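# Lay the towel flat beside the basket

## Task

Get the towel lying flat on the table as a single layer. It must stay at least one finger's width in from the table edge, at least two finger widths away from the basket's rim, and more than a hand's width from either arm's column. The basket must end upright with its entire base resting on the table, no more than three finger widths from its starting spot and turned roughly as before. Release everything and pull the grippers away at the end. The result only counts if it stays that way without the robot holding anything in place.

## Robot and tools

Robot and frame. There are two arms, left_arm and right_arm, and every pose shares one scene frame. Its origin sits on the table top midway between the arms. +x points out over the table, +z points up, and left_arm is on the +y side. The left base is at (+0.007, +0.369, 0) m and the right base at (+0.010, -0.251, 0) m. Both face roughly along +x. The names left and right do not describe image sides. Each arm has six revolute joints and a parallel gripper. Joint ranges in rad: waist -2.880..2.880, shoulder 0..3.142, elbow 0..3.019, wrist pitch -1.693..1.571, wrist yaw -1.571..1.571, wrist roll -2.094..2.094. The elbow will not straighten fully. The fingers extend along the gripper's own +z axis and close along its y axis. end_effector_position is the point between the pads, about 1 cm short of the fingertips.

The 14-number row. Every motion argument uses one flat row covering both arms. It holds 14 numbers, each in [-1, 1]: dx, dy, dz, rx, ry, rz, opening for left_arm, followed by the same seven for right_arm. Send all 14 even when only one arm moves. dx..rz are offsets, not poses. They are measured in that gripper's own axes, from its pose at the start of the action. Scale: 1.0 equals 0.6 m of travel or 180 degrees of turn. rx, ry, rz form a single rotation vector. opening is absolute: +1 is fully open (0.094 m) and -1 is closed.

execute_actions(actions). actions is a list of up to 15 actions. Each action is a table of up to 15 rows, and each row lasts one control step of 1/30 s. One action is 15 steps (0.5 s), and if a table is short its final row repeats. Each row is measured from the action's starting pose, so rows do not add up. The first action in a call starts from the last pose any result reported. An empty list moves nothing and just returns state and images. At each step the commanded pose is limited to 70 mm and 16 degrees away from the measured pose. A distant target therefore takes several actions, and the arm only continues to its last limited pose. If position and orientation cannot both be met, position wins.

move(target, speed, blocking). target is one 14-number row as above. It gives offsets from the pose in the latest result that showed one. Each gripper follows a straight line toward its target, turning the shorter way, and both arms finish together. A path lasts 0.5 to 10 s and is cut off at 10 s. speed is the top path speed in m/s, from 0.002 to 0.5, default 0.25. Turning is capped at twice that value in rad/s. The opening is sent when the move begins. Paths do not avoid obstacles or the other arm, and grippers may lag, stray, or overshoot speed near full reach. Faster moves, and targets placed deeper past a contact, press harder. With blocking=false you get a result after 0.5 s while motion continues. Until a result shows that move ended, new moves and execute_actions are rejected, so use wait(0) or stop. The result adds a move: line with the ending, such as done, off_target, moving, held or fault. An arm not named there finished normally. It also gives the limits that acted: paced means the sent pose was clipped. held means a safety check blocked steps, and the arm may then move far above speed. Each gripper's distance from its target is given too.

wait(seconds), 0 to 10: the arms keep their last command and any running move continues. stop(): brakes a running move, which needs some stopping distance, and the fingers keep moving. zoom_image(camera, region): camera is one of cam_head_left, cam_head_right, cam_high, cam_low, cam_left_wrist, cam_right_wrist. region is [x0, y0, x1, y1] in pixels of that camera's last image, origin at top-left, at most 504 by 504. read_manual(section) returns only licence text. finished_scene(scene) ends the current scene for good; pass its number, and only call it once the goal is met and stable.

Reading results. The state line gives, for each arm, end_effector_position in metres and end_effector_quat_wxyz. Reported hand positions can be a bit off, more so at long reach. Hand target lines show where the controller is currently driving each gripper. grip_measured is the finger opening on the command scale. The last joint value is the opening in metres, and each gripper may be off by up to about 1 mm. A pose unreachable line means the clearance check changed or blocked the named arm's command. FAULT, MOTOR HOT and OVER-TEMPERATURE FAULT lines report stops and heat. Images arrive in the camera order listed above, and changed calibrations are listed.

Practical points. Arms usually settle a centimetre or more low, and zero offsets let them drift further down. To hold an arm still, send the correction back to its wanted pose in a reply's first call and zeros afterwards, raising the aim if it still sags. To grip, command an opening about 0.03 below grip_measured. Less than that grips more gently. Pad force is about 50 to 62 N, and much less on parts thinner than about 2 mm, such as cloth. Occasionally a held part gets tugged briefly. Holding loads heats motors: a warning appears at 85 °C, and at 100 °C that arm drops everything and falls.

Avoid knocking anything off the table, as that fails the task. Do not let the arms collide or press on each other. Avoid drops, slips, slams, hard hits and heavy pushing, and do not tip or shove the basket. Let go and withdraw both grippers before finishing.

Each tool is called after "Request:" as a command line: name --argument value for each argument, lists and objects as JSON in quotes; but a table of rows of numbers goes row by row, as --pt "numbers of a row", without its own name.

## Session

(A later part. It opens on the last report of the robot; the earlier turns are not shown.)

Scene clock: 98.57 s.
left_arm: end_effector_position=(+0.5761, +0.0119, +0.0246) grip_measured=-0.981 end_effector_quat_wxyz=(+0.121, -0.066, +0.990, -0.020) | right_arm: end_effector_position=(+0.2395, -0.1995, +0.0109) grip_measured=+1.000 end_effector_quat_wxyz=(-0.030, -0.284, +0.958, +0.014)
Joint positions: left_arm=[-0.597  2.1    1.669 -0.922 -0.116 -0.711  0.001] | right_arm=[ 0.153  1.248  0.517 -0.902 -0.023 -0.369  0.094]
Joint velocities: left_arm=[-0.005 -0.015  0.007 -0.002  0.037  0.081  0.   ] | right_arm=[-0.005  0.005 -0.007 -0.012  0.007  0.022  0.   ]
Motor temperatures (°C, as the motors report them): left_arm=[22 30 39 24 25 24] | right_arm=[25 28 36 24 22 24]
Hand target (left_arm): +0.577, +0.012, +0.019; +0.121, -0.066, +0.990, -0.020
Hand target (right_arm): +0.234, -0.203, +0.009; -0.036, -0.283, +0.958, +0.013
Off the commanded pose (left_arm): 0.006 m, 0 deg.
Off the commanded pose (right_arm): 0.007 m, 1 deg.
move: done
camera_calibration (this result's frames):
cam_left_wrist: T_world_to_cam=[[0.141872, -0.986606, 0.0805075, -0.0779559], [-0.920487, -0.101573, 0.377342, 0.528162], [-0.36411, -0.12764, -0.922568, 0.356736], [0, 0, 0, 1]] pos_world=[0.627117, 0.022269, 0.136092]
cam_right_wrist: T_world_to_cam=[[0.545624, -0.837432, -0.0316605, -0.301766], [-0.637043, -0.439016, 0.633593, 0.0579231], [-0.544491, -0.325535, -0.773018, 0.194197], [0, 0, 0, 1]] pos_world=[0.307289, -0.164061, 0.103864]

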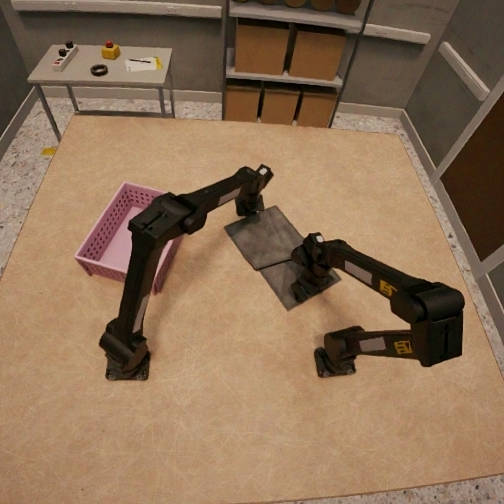

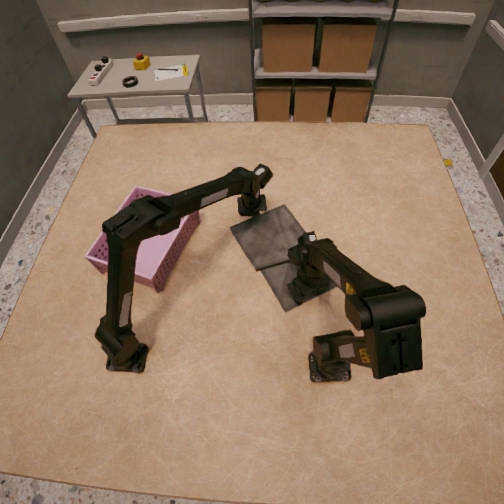

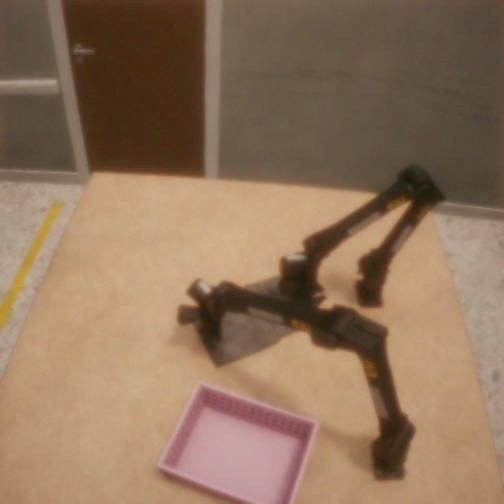

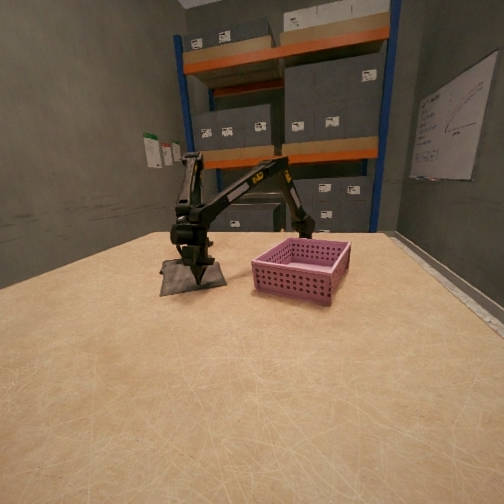

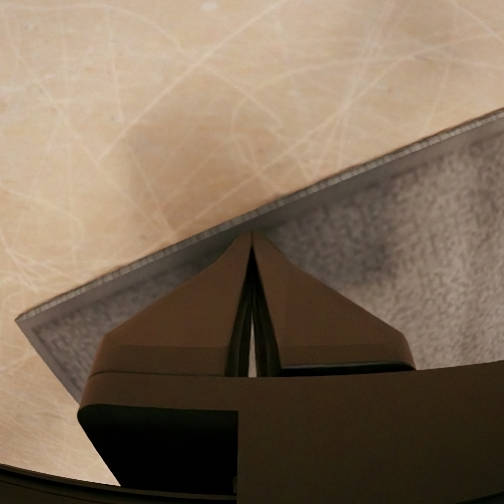

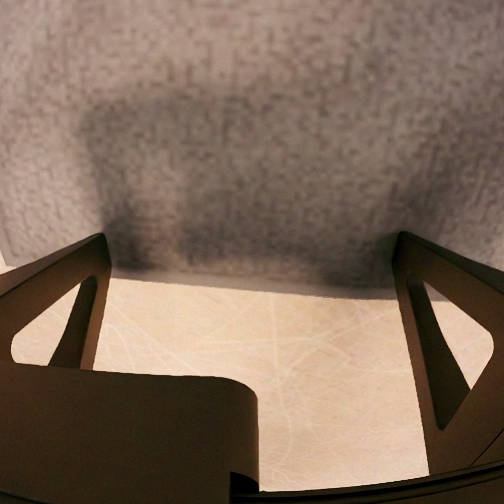

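Request:
move --target '[0,0,0.03,0,0,0,-1,0,0,0.006,0,0,0,1]' --speed 0.02

Request:
move --target '[-0.075,0.045,0.045,0,0,0,-1,0,0,0.006,0,0,0,1]' --speed 0.02

Scene clock: 105.77 s.
left_arm: end_effector_position=(+0.5784, +0.0104, +0.0253) grip_measured=-0.981 end_effector_quat_wxyz=(+0.126, -0.067, +0.990, -0.023) | right_arm: end_effector_position=(+0.2396, -0.1995, +0.0109) grip_measured=+1.000 end_effector_quat_wxyz=(-0.030, -0.285, +0.958, +0.014)
Joint positions: left_arm=[-0.597  2.1    1.669 -0.91  -0.116 -0.711  0.001] | right_arm=[ 0.153  1.248  0.517 -0.902 -0.023 -0.37   0.094]
Joint velocities: left_arm=[-0.015  0.005 -0.007  0.017  0.022 -0.051  0.   ] | right_arm=[-0.015 -0.015 -0.002  0.002 -0.081  0.022  0.   ]
Motor temperatures (°C, as the motors report them): left_arm=[22 30 38 24 25 24] | right_arm=[25 28 35 24 22 24]
Hand target (left_arm): +0.580, +0.012, +0.007; +0.121, -0.066, +0.990, -0.020
Hand target (right_arm): +0.239, -0.199, +0.007; -0.030, -0.284, +0.958, +0.014
Off the commanded pose (left_arm): 0.018 m, 1 deg.
Off the commanded pose (right_arm): 0.004 m, 0 deg.
move: off_target (left_arm)
camera_calibration (this result's frames):
cam_left_wrist: T_world_to_cam=[[0.14107, -0.986069, 0.088135, -0.079562], [-0.924036, -0.0991951, 0.369212, 0.532097], [-0.355326, -0.133525, -0.925157, 0.352985], [0, 0, 0, 1]] pos_world=[0.628325, 0.02146, 0.137122]
cam_right_wrist: T_world_to_cam=[[0.546274, -0.837012, -0.0315605, -0.301873], [-0.63695, -0.439583, 0.633295, 0.0578615], [-0.543949, -0.32585, -0.773267, 0.194058], [0, 0, 0, 1]] pos_world=[0.307318, -0.164002, 0.103888]

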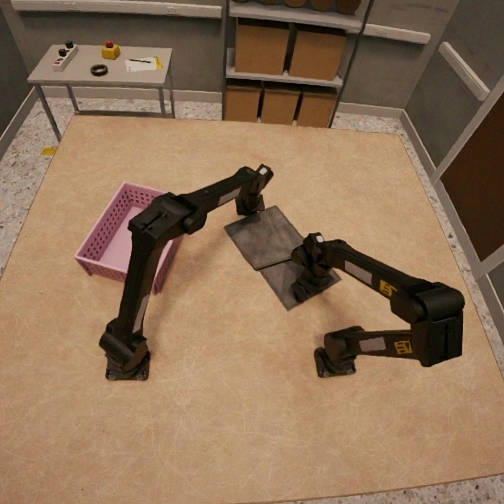

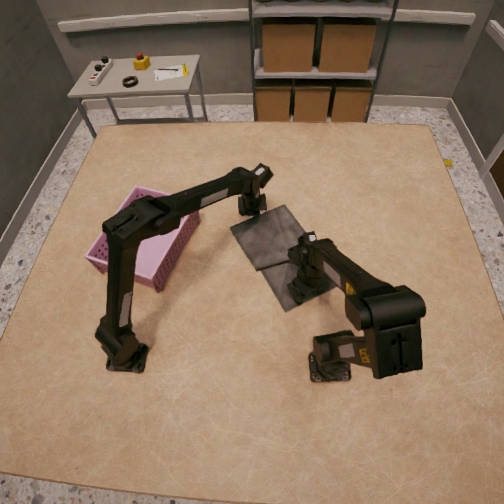

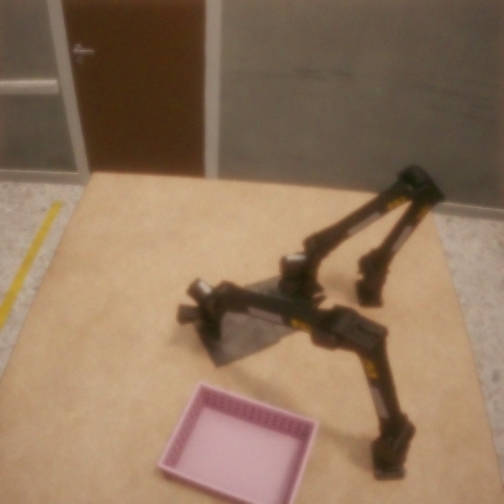

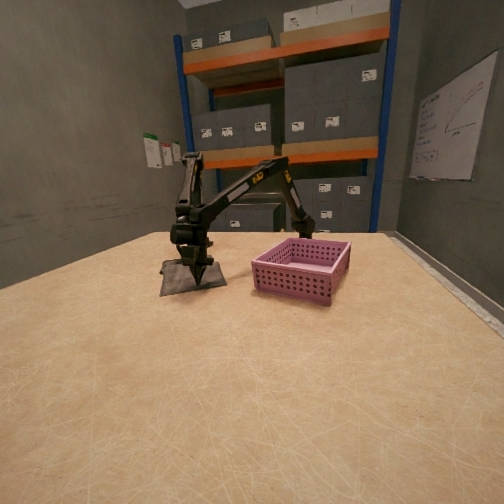

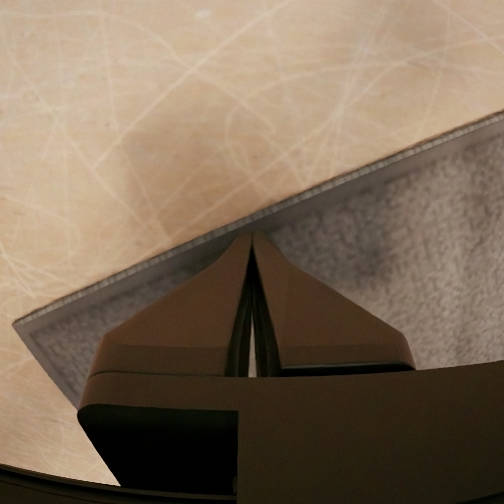

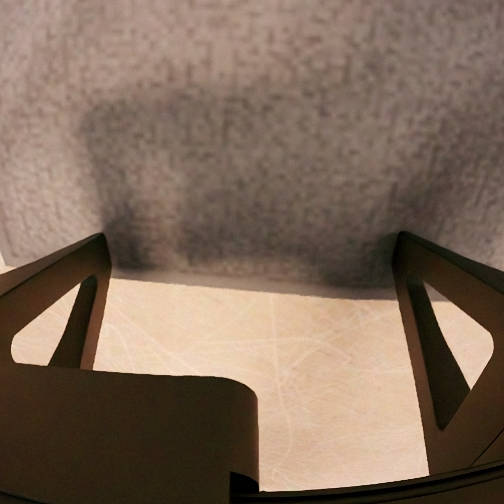

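Scene clock: 109.00 s.
left_arm: end_effector_position=(+0.6059, +0.0439, +0.0127) grip_measured=-0.981 end_effector_quat_wxyz=(+0.120, -0.069, +0.990, -0.018) | right_arm: end_effector_position=(+0.2396, -0.1995, +0.0109) grip_measured=+1.000 end_effector_quat_wxyz=(-0.030, -0.285, +0.958, +0.014)
Joint positions: left_arm=[-0.53   2.135  1.695 -0.91  -0.103 -0.65   0.001] | right_arm=[ 0.153  1.248  0.517 -0.902 -0.023 -0.37   0.094]
Joint velocities: left_arm=[-0.015 -0.015  0.007  0.007 -0.022 -0.022 -0.   ] | right_arm=[ 0.015 -0.005 -0.012  0.002 -0.007 -0.081  0.   ]
Motor temperatures (°C, as the motors report them): left_arm=[22 30 39 24 25 24] | right_arm=[25 28 35 24 22 24]
Hand target (left_arm): +0.624, +0.043, +0.008; +0.126, -0.067, +0.990, -0.023
Hand target (right_arm): +0.239, -0.199, +0.007; -0.030, -0.285, +0.958, +0.014
Off the commanded pose (left_arm): 0.020 m, 1 deg.
Off the commanded pose (right_arm): 0.004 m, 0 deg.
move: off_target (left_arm)
camera_calibration (this result's frames):
cam_left_wrist: T_world_to_cam=[[0.147049, -0.98604, 0.0781146, -0.052781], [-0.918831, -0.106931, 0.379888, 0.562463], [-0.366232, -0.127636, -0.921728, 0.361901], [0, 0, 0, 1]] pos_world=[0.65711, 0.0542924, 0.124024]
cam_right_wrist: T_world_to_cam=[[0.546274, -0.837012, -0.0315605, -0.301873], [-0.63695, -0.439583, 0.633295, 0.0578615], [-0.543949, -0.32585, -0.773267, 0.194058], [0, 0, 0, 1]] pos_world=[0.307318, -0.164002, 0.103888]

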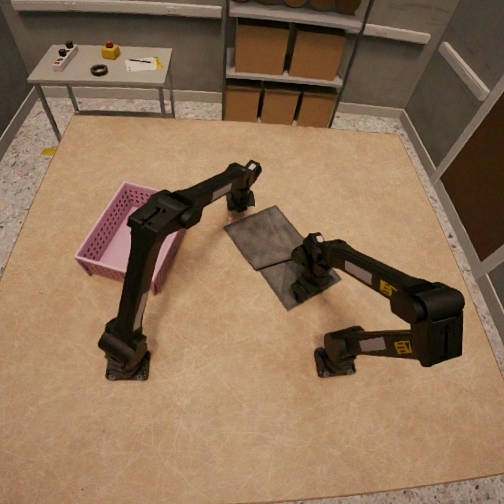

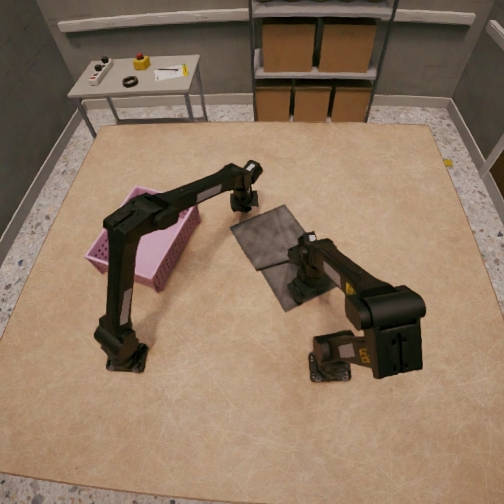

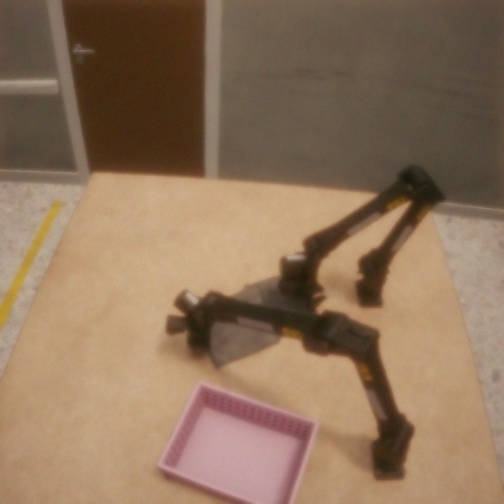

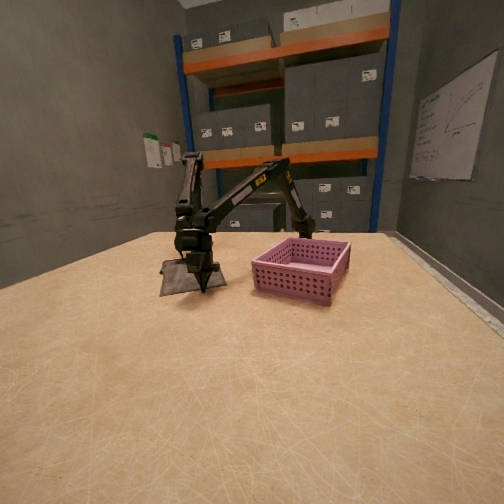

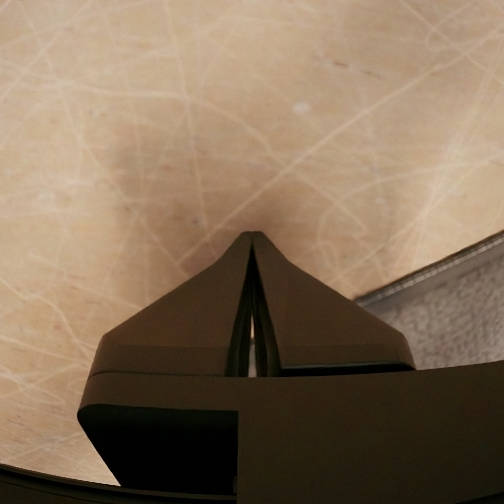

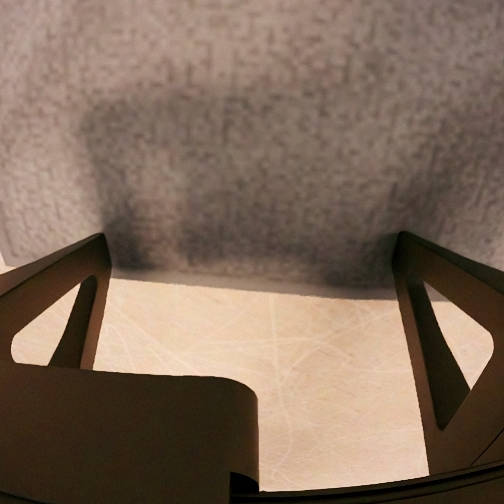

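Request:
move --target '[0.06,-0.04,-0.07,0,0,-0.07,1,0,0,0.006,0,0,0,1]' --speed 0.05

Request:
move --target '[0.08,-0.02,0.06,0,0,-0.07,1,0,0,0.006,0,0,0,1]' --speed 0.03

Scene clock: 119.83 s.
left_arm: end_effector_position=(+0.5759, +0.0181, +0.0485) grip_measured=+1.000 end_effector_quat_wxyz=(+0.125, -0.174, +0.976, -0.039) | right_arm: end_effector_position=(+0.2396, -0.1995, +0.0109) grip_measured=+1.000 end_effector_quat_wxyz=(-0.030, -0.285, +0.958, +0.014)
Joint positions: left_arm=[-0.589  2.055  1.659 -0.938 -0.115 -0.921  0.094] | right_arm=[ 0.153  1.248  0.517 -0.902 -0.023 -0.37   0.094]
Joint velocities: left_arm=[-0.005 -0.005  0.012  0.002 -0.007 -0.037  0.   ] | right_arm=[-0.015 -0.015  0.002 -0.012  0.051  0.037  0.   ]
Motor temperatures (°C, as the motors report them): left_arm=[22 30 40 24 25 24] | right_arm=[25 28 35 24 22 24]
Hand target (left_arm): +0.565, +0.016, +0.047; +0.118, -0.177, +0.977, -0.031
Hand target (right_arm): +0.239, -0.199, +0.007; -0.030, -0.285, +0.958, +0.014
Off the commanded pose (left_arm): 0.012 m, 1 deg.
Off the commanded pose (right_arm): 0.004 m, 0 deg.
move: off_target (left_arm)
camera_calibration (this result's frames):
cam_left_wrist: T_world_to_cam=[[0.343755, -0.927912, 0.144267, -0.194135], [-0.884475, -0.268315, 0.38172, 0.501626], [-0.315493, -0.258818, -0.91295, 0.353374], [0, 0, 0, 1]] pos_world=[0.621898, 0.0459139, 0.15914]
cam_right_wrist: T_world_to_cam=[[0.546274, -0.837012, -0.0315605, -0.301873], [-0.63695, -0.439583, 0.633295, 0.0578615], [-0.543949, -0.32585, -0.773267, 0.194058], [0, 0, 0, 1]] pos_world=[0.307318, -0.164002, 0.103888]

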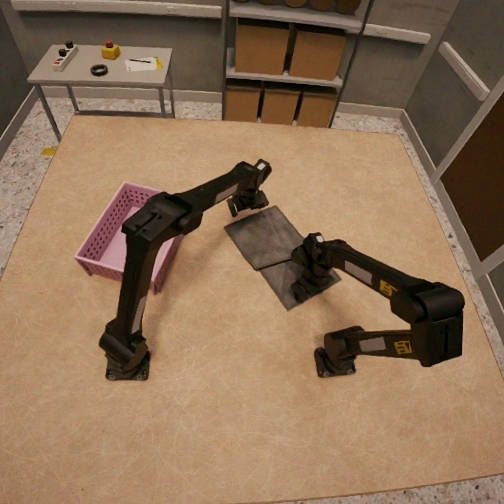

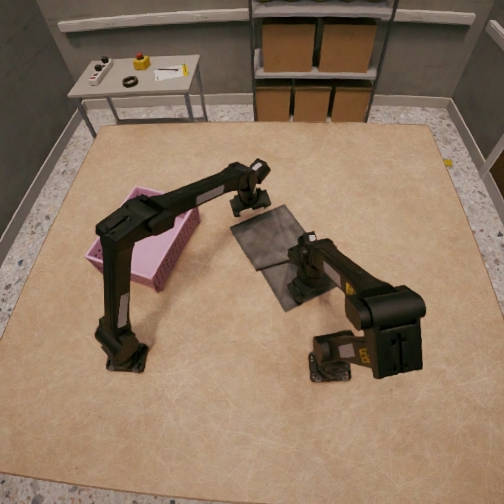

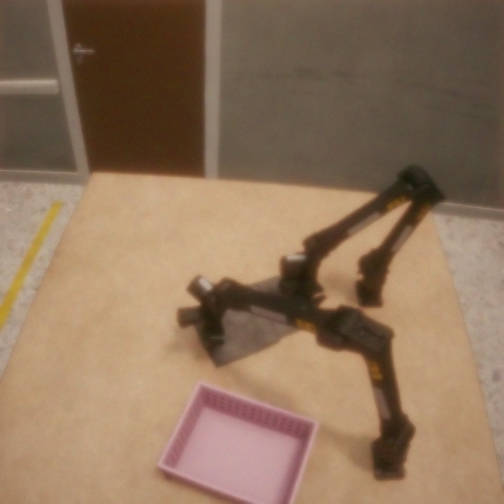

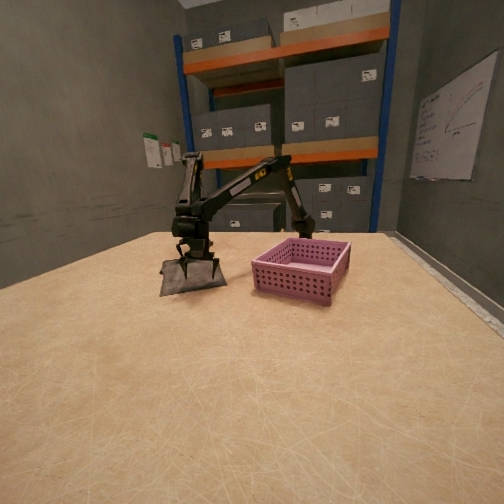

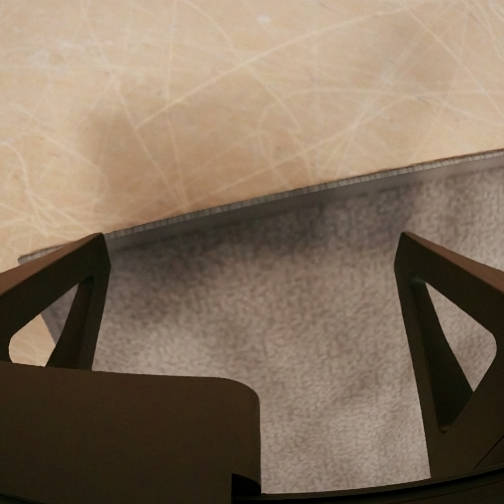

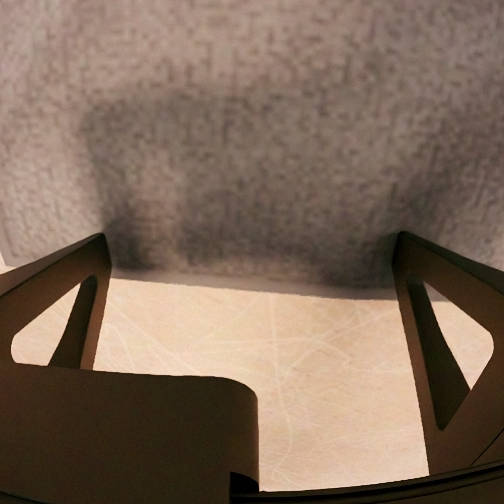

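Scene clock: 123.73 s.
left_arm: end_effector_position=(+0.5524, -0.0061, +0.0276) grip_measured=+1.000 end_effector_quat_wxyz=(+0.126, -0.277, +0.951, -0.061) | right_arm: end_effector_position=(+0.2396, -0.1995, +0.0109) grip_measured=+1.000 end_effector_quat_wxyz=(-0.030, -0.285, +0.958, +0.014)
Joint positions: left_arm=[-0.642  2.055  1.596 -0.86  -0.126 -1.187  0.094] | right_arm=[ 0.153  1.248  0.517 -0.902 -0.023 -0.37   0.094]
Joint velocities: left_arm=[ 0.005  0.005 -0.007  0.007 -0.066 -0.081  0.   ] | right_arm=[-0.005 -0.015  0.012  0.027 -0.007 -0.095  0.   ]
Motor temperatures (°C, as the motors report them): left_arm=[22 30 39 24 25 24] | right_arm=[25 28 35 24 22 24]
Hand target (left_arm): +0.545, -0.011, +0.005; +0.120, -0.280, +0.951, -0.052
Hand target (right_arm): +0.239, -0.199, +0.007; -0.030, -0.285, +0.958, +0.014
Off the commanded pose (left_arm): 0.025 m, 1 deg.
Off the commanded pose (right_arm): 0.004 m, 0 deg.
move: off_target (left_arm)
camera_calibration (this result's frames):
cam_left_wrist: T_world_to_cam=[[0.523218, -0.826026, 0.20958, -0.305859], [-0.817136, -0.416467, 0.398551, 0.443765], [-0.241931, -0.379785, -0.892879, 0.278707], [0, 0, 0, 1]] pos_world=[0.590075, 0.0380151, 0.13609]
cam_right_wrist: T_world_to_cam=[[0.546274, -0.837012, -0.0315605, -0.301873], [-0.63695, -0.439583, 0.633295, 0.0578615], [-0.543949, -0.32585, -0.773267, 0.194058], [0, 0, 0, 1]] pos_world=[0.307318, -0.164002, 0.103888]

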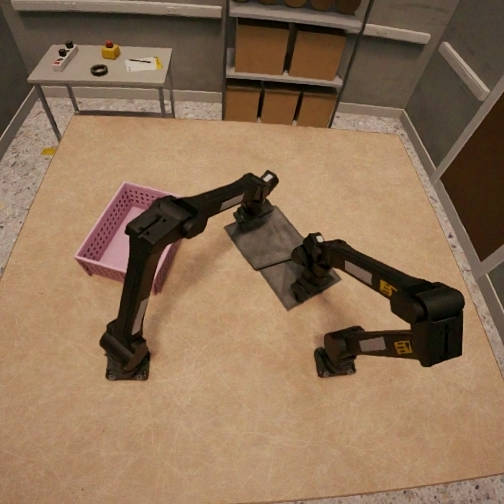

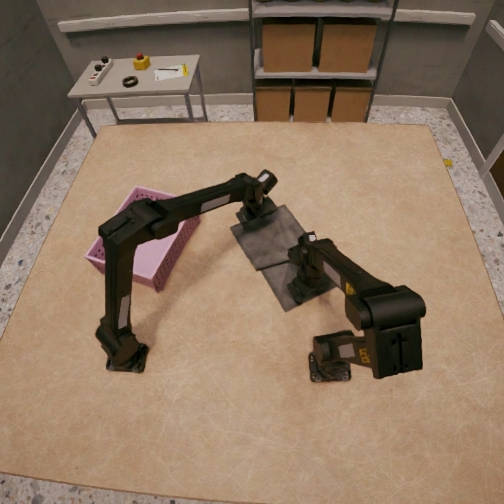

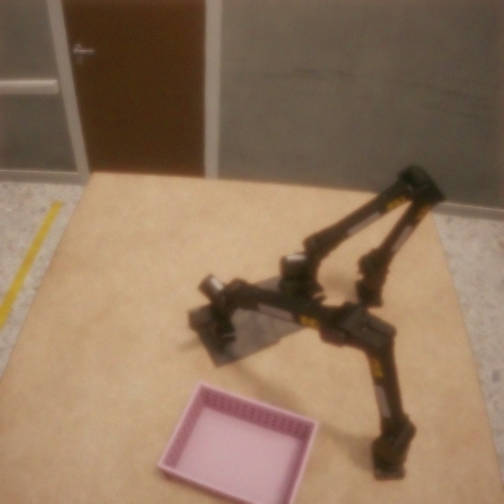

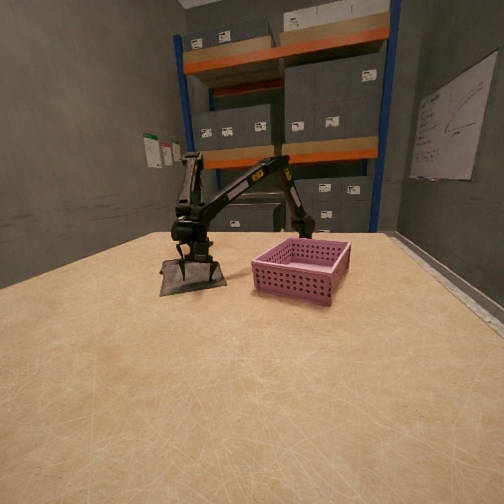

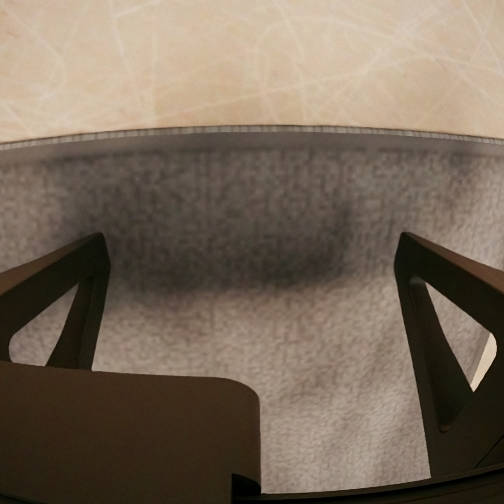

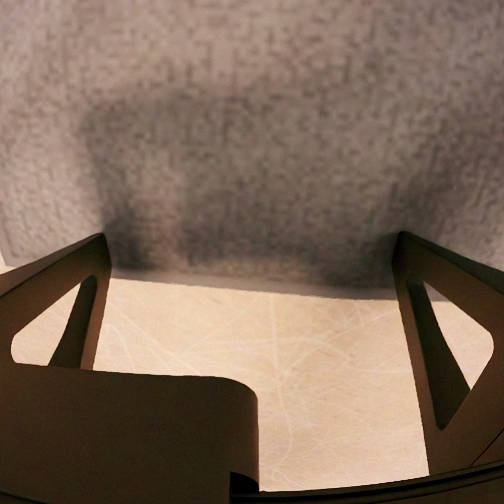

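Rotated a bit extra and nicely aligned. Lower further.

Request:
move --target '[0,0,0.07,0,0,0,1,0,0,0.006,0,0,0,1]' --speed 0.02

Request:
move --target '[0,0,0.04,0,0,0,1,0,0,0.006,0,0,0,1]' --speed 0.02

Scene clock: 129.40 s.
left_arm: end_effector_position=(+0.5599, -0.0116, +0.0203) grip_measured=+1.000 end_effector_quat_wxyz=(+0.135, -0.279, +0.948, -0.073) | right_arm: end_effector_position=(+0.2396, -0.1995, +0.0109) grip_measured=+1.000 end_effector_quat_wxyz=(-0.030, -0.285, +0.958, +0.014)
Joint positions: left_arm=[-0.642  2.071  1.596 -0.813 -0.126 -1.189  0.094] | right_arm=[ 0.153  1.248  0.517 -0.902 -0.023 -0.37   0.094]
Joint velocities: left_arm=[-0.005  0.005 -0.002 -0.002  0.022  0.007  0.   ] | right_arm=[-0.005 -0.015  0.002 -0.007 -0.051  0.022  0.   ]
Motor temperatures (°C, as the motors report them): left_arm=[22 30 38 24 25 24] | right_arm=[25 28 35 24 22 24]
Hand target (left_arm): +0.562, -0.007, -0.012; +0.126, -0.277, +0.951, -0.061
Hand target (right_arm): +0.239, -0.199, +0.007; -0.030, -0.285, +0.958, +0.014
Off the commanded pose (left_arm): 0.033 m, 2 deg.
Off the commanded pose (right_arm): 0.004 m, 0 deg.
move: off_target (left_arm)
camera_calibration (this result's frames):
cam_left_wrist: T_world_to_cam=[[0.519859, -0.820471, 0.237853, -0.3114], [-0.825663, -0.411161, 0.3863, 0.455578], [-0.219153, -0.397208, -0.891178, 0.258887], [0, 0, 0, 1]] pos_world=[0.594774, 0.0346532, 0.128792]
cam_right_wrist: T_world_to_cam=[[0.546274, -0.837012, -0.0315605, -0.301873], [-0.63695, -0.439583, 0.633295, 0.0578615], [-0.543949, -0.32585, -0.773267, 0.194058], [0, 0, 0, 1]] pos_world=[0.307318, -0.164002, 0.103888]

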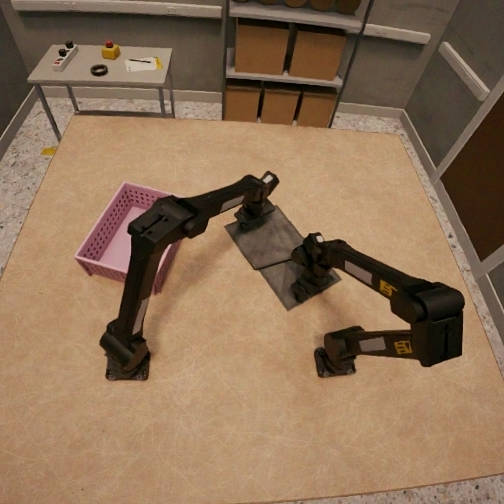

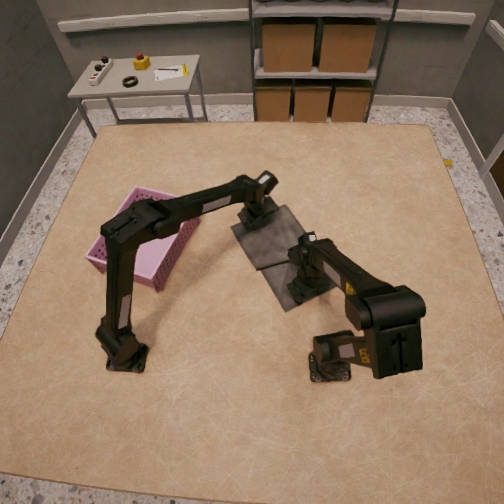

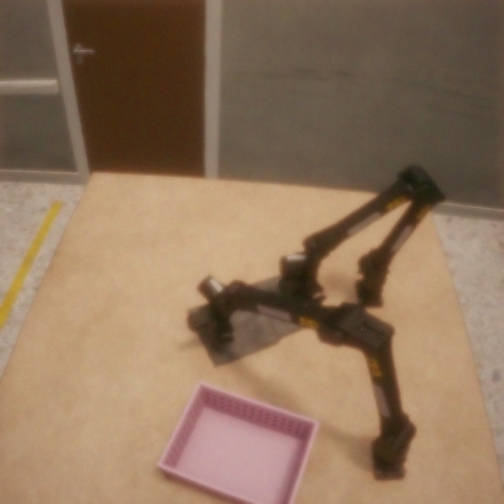

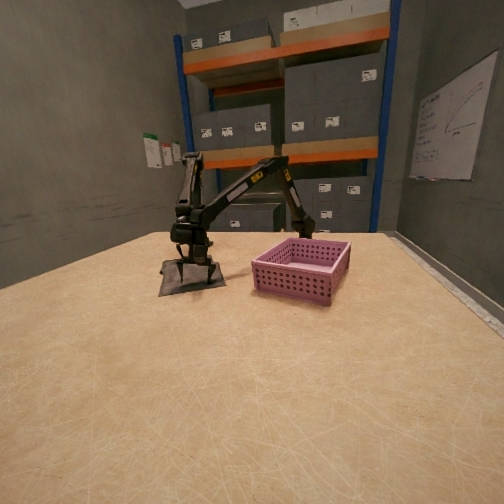

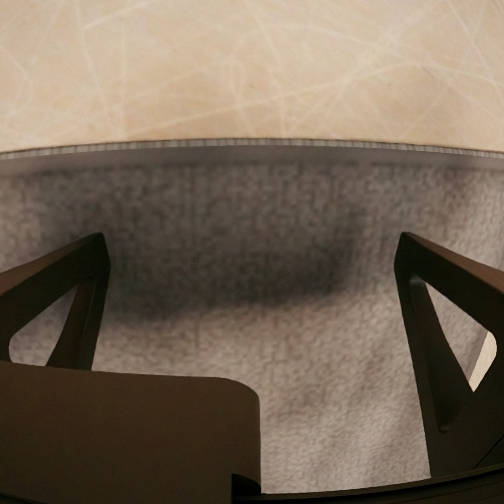

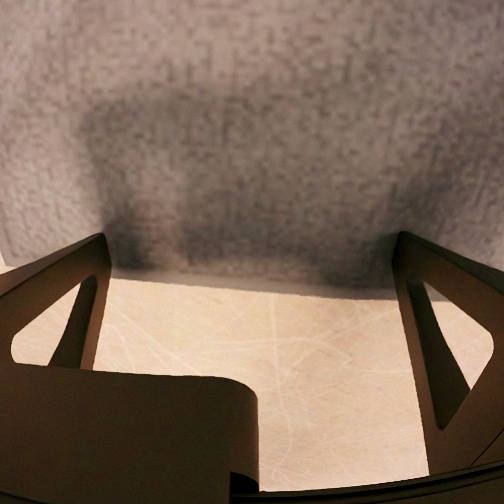

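Scene clock: 130.83 s.
left_arm: end_effector_position=(+0.5632, -0.0141, +0.0220) grip_measured=+1.000 end_effector_quat_wxyz=(+0.141, -0.279, +0.947, -0.080) | right_arm: end_effector_position=(+0.2396, -0.1995, +0.0109) grip_measured=+1.000 end_effector_quat_wxyz=(-0.030, -0.285, +0.958, +0.014)
Joint positions: left_arm=[-0.642  2.071  1.596 -0.796 -0.126 -1.189  0.094] | right_arm=[ 0.153  1.248  0.517 -0.902 -0.023 -0.37   0.094]
Joint velocities: left_arm=[-0.015 -0.005 -0.012 -0.007 -0.037  0.037  0.   ] | right_arm=[-0.024 -0.024  0.017  0.007 -0.022  0.081  0.   ]
Motor temperatures (°C, as the motors report them): left_arm=[22 30 38 24 25 24] | right_arm=[25 28 35 24 22 24]
Hand target (left_arm): +0.566, -0.013, -0.002; +0.135, -0.279, +0.948, -0.073
Hand target (right_arm): +0.239, -0.199, +0.007; -0.030, -0.285, +0.958, +0.014
Off the commanded pose (left_arm): 0.025 m, 1 deg.
Off the commanded pose (right_arm): 0.004 m, 0 deg.
move: off_target (left_arm)
camera_calibration (this result's frames):
cam_left_wrist: T_world_to_cam=[[0.516309, -0.817855, 0.254045, -0.313841], [-0.831183, -0.407091, 0.378697, 0.459983], [-0.2063, -0.406683, -0.889972, 0.252759], [0, 0, 0, 1]] pos_world=[0.596513, 0.0333713, 0.130484]
cam_right_wrist: T_world_to_cam=[[0.546274, -0.837012, -0.0315605, -0.301873], [-0.63695, -0.439583, 0.633295, 0.0578615], [-0.543949, -0.32585, -0.773267, 0.194058], [0, 0, 0, 1]] pos_world=[0.307318, -0.164002, 0.103888]

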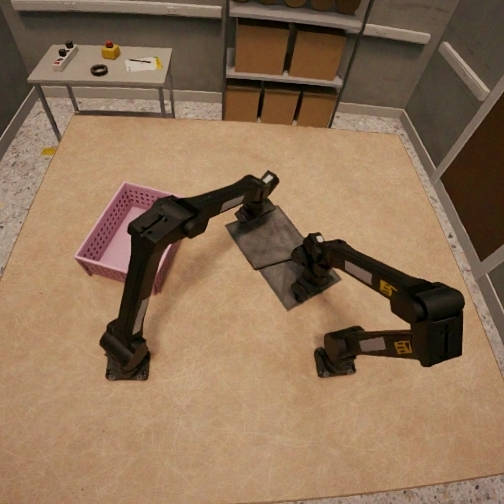

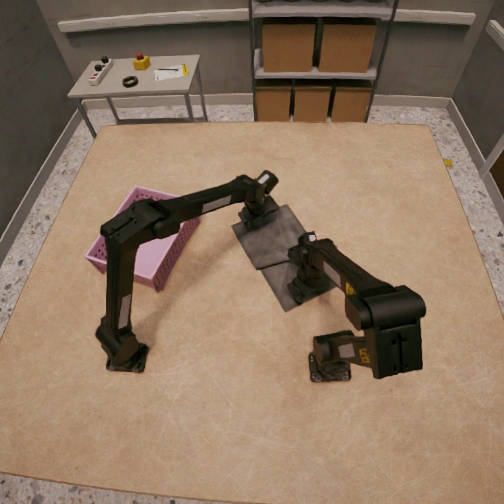

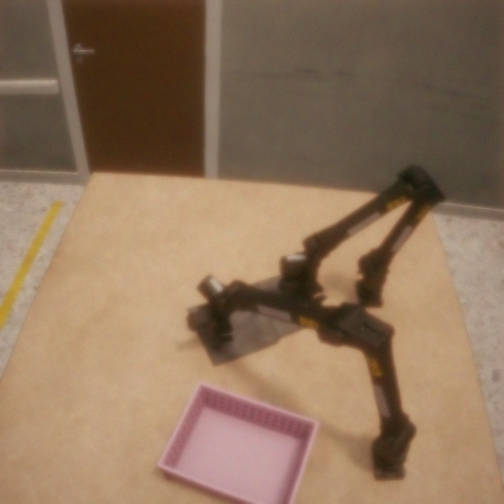

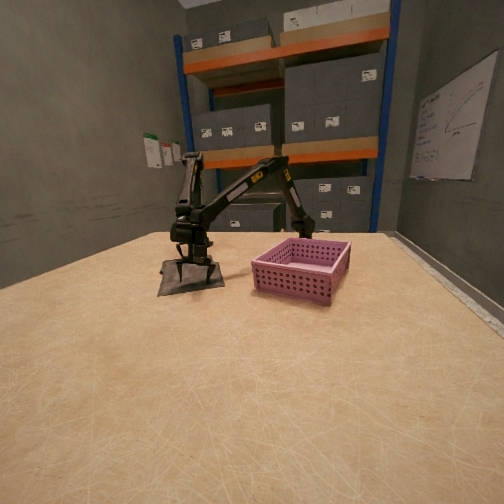

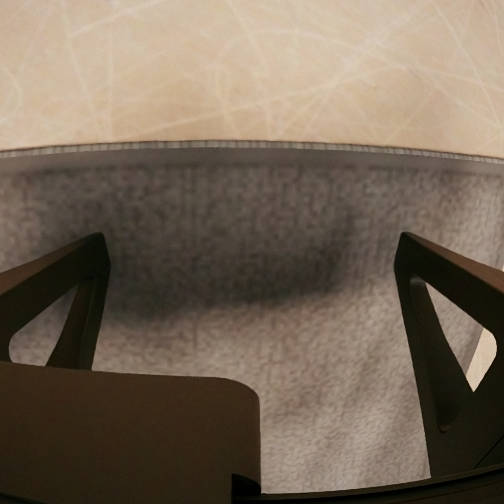

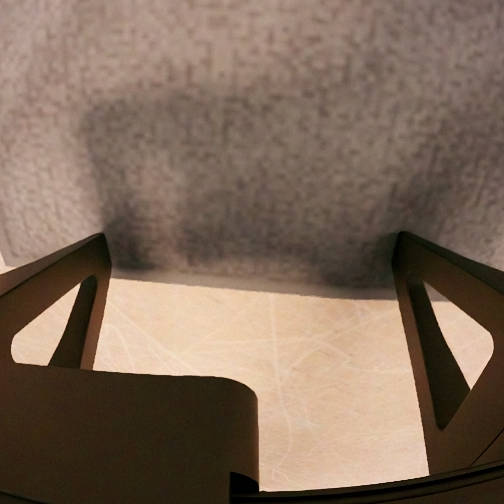

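Request:
move --target '[-0.085,0,0.055,0,0,0,1,0,0,0.006,0,0,0,1]' --speed 0.02

Scene clock: 136.67 s.
left_arm: end_effector_position=(+0.5990, +0.0086, +0.0217) grip_measured=+1.000 end_effector_quat_wxyz=(+0.144, -0.280, +0.945, -0.085) | right_arm: end_effector_position=(+0.2396, -0.1995, +0.0109) grip_measured=+1.000 end_effector_quat_wxyz=(-0.030, -0.285, +0.958, +0.014)
Joint positions: left_arm=[-0.58   2.104  1.648 -0.796 -0.107 -1.132  0.094] | right_arm=[ 0.153  1.248  0.517 -0.902 -0.023 -0.37   0.094]
Joint velocities: left_arm=[ 0.005 -0.015 -0.017 -0.017  0.022 -0.022  0.   ] | right_arm=[ 0.005  0.005  0.012 -0.007 -0.022 -0.037  0.   ]
Motor temperatures (°C, as the motors report them): left_arm=[22 30 39 24 25 24] | right_arm=[25 28 35 24 22 24]
Hand target (left_arm): +0.613, +0.012, +0.002; +0.140, -0.279, +0.947, -0.080
Hand target (right_arm): +0.239, -0.199, +0.007; -0.030, -0.285, +0.958, +0.014
Off the commanded pose (left_arm): 0.025 m, 1 deg.
Off the commanded pose (right_arm): 0.004 m, 0 deg.
move: off_target (left_arm)
camera_calibration (this result's frames):
cam_left_wrist: T_world_to_cam=[[0.514823, -0.814992, 0.265981, -0.313083], [-0.83449, -0.40531, 0.373297, 0.501164], [-0.196429, -0.41414, -0.888765, 0.263209], [0, 0, 0, 1]] pos_world=[0.6311, 0.0569719, 0.130122]
cam_right_wrist: T_world_to_cam=[[0.546274, -0.837012, -0.0315605, -0.301873], [-0.63695, -0.439583, 0.633295, 0.0578615], [-0.543949, -0.32585, -0.773267, 0.194058], [0, 0, 0, 1]] pos_world=[0.307318, -0.164002, 0.103888]

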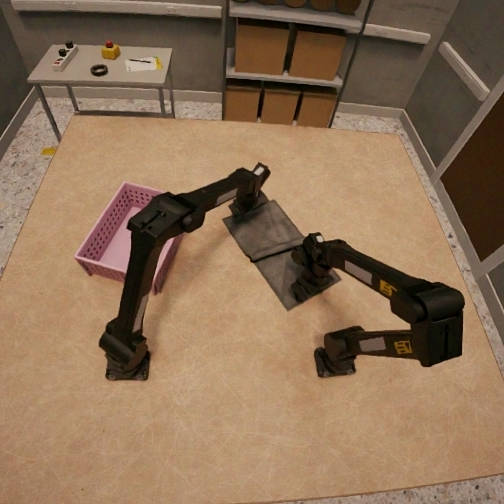

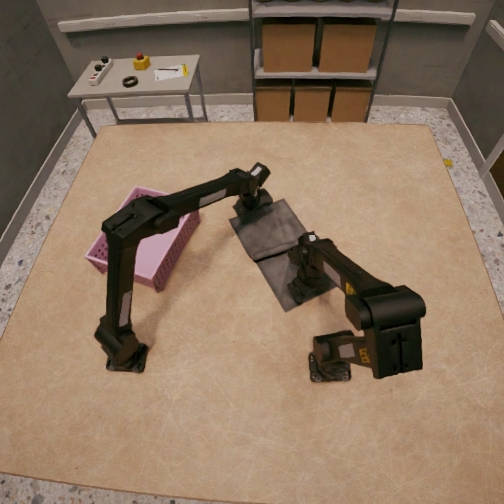

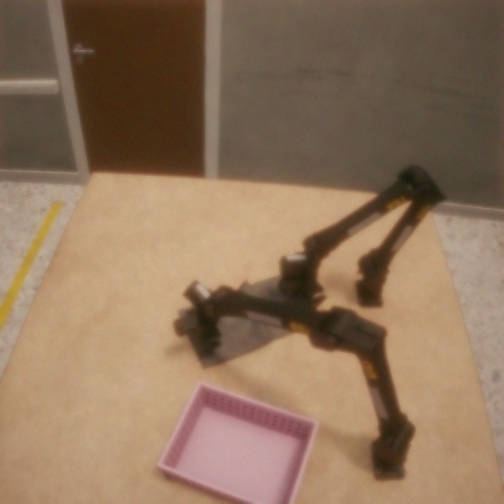

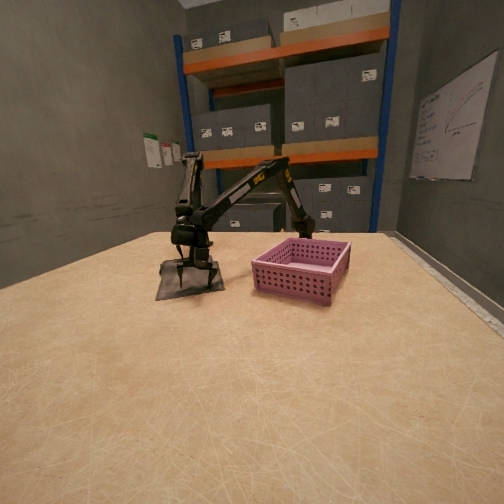

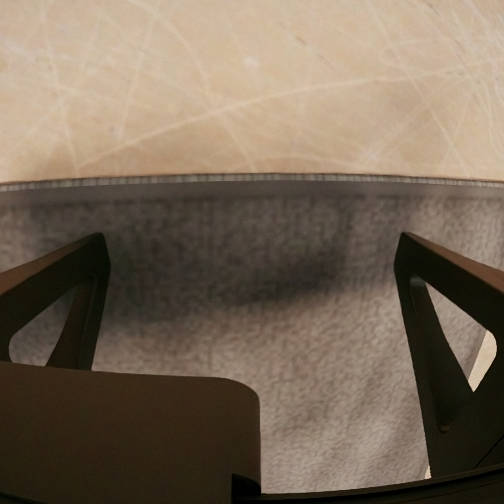

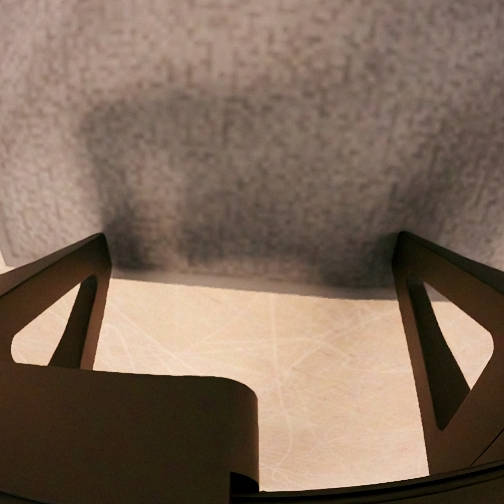

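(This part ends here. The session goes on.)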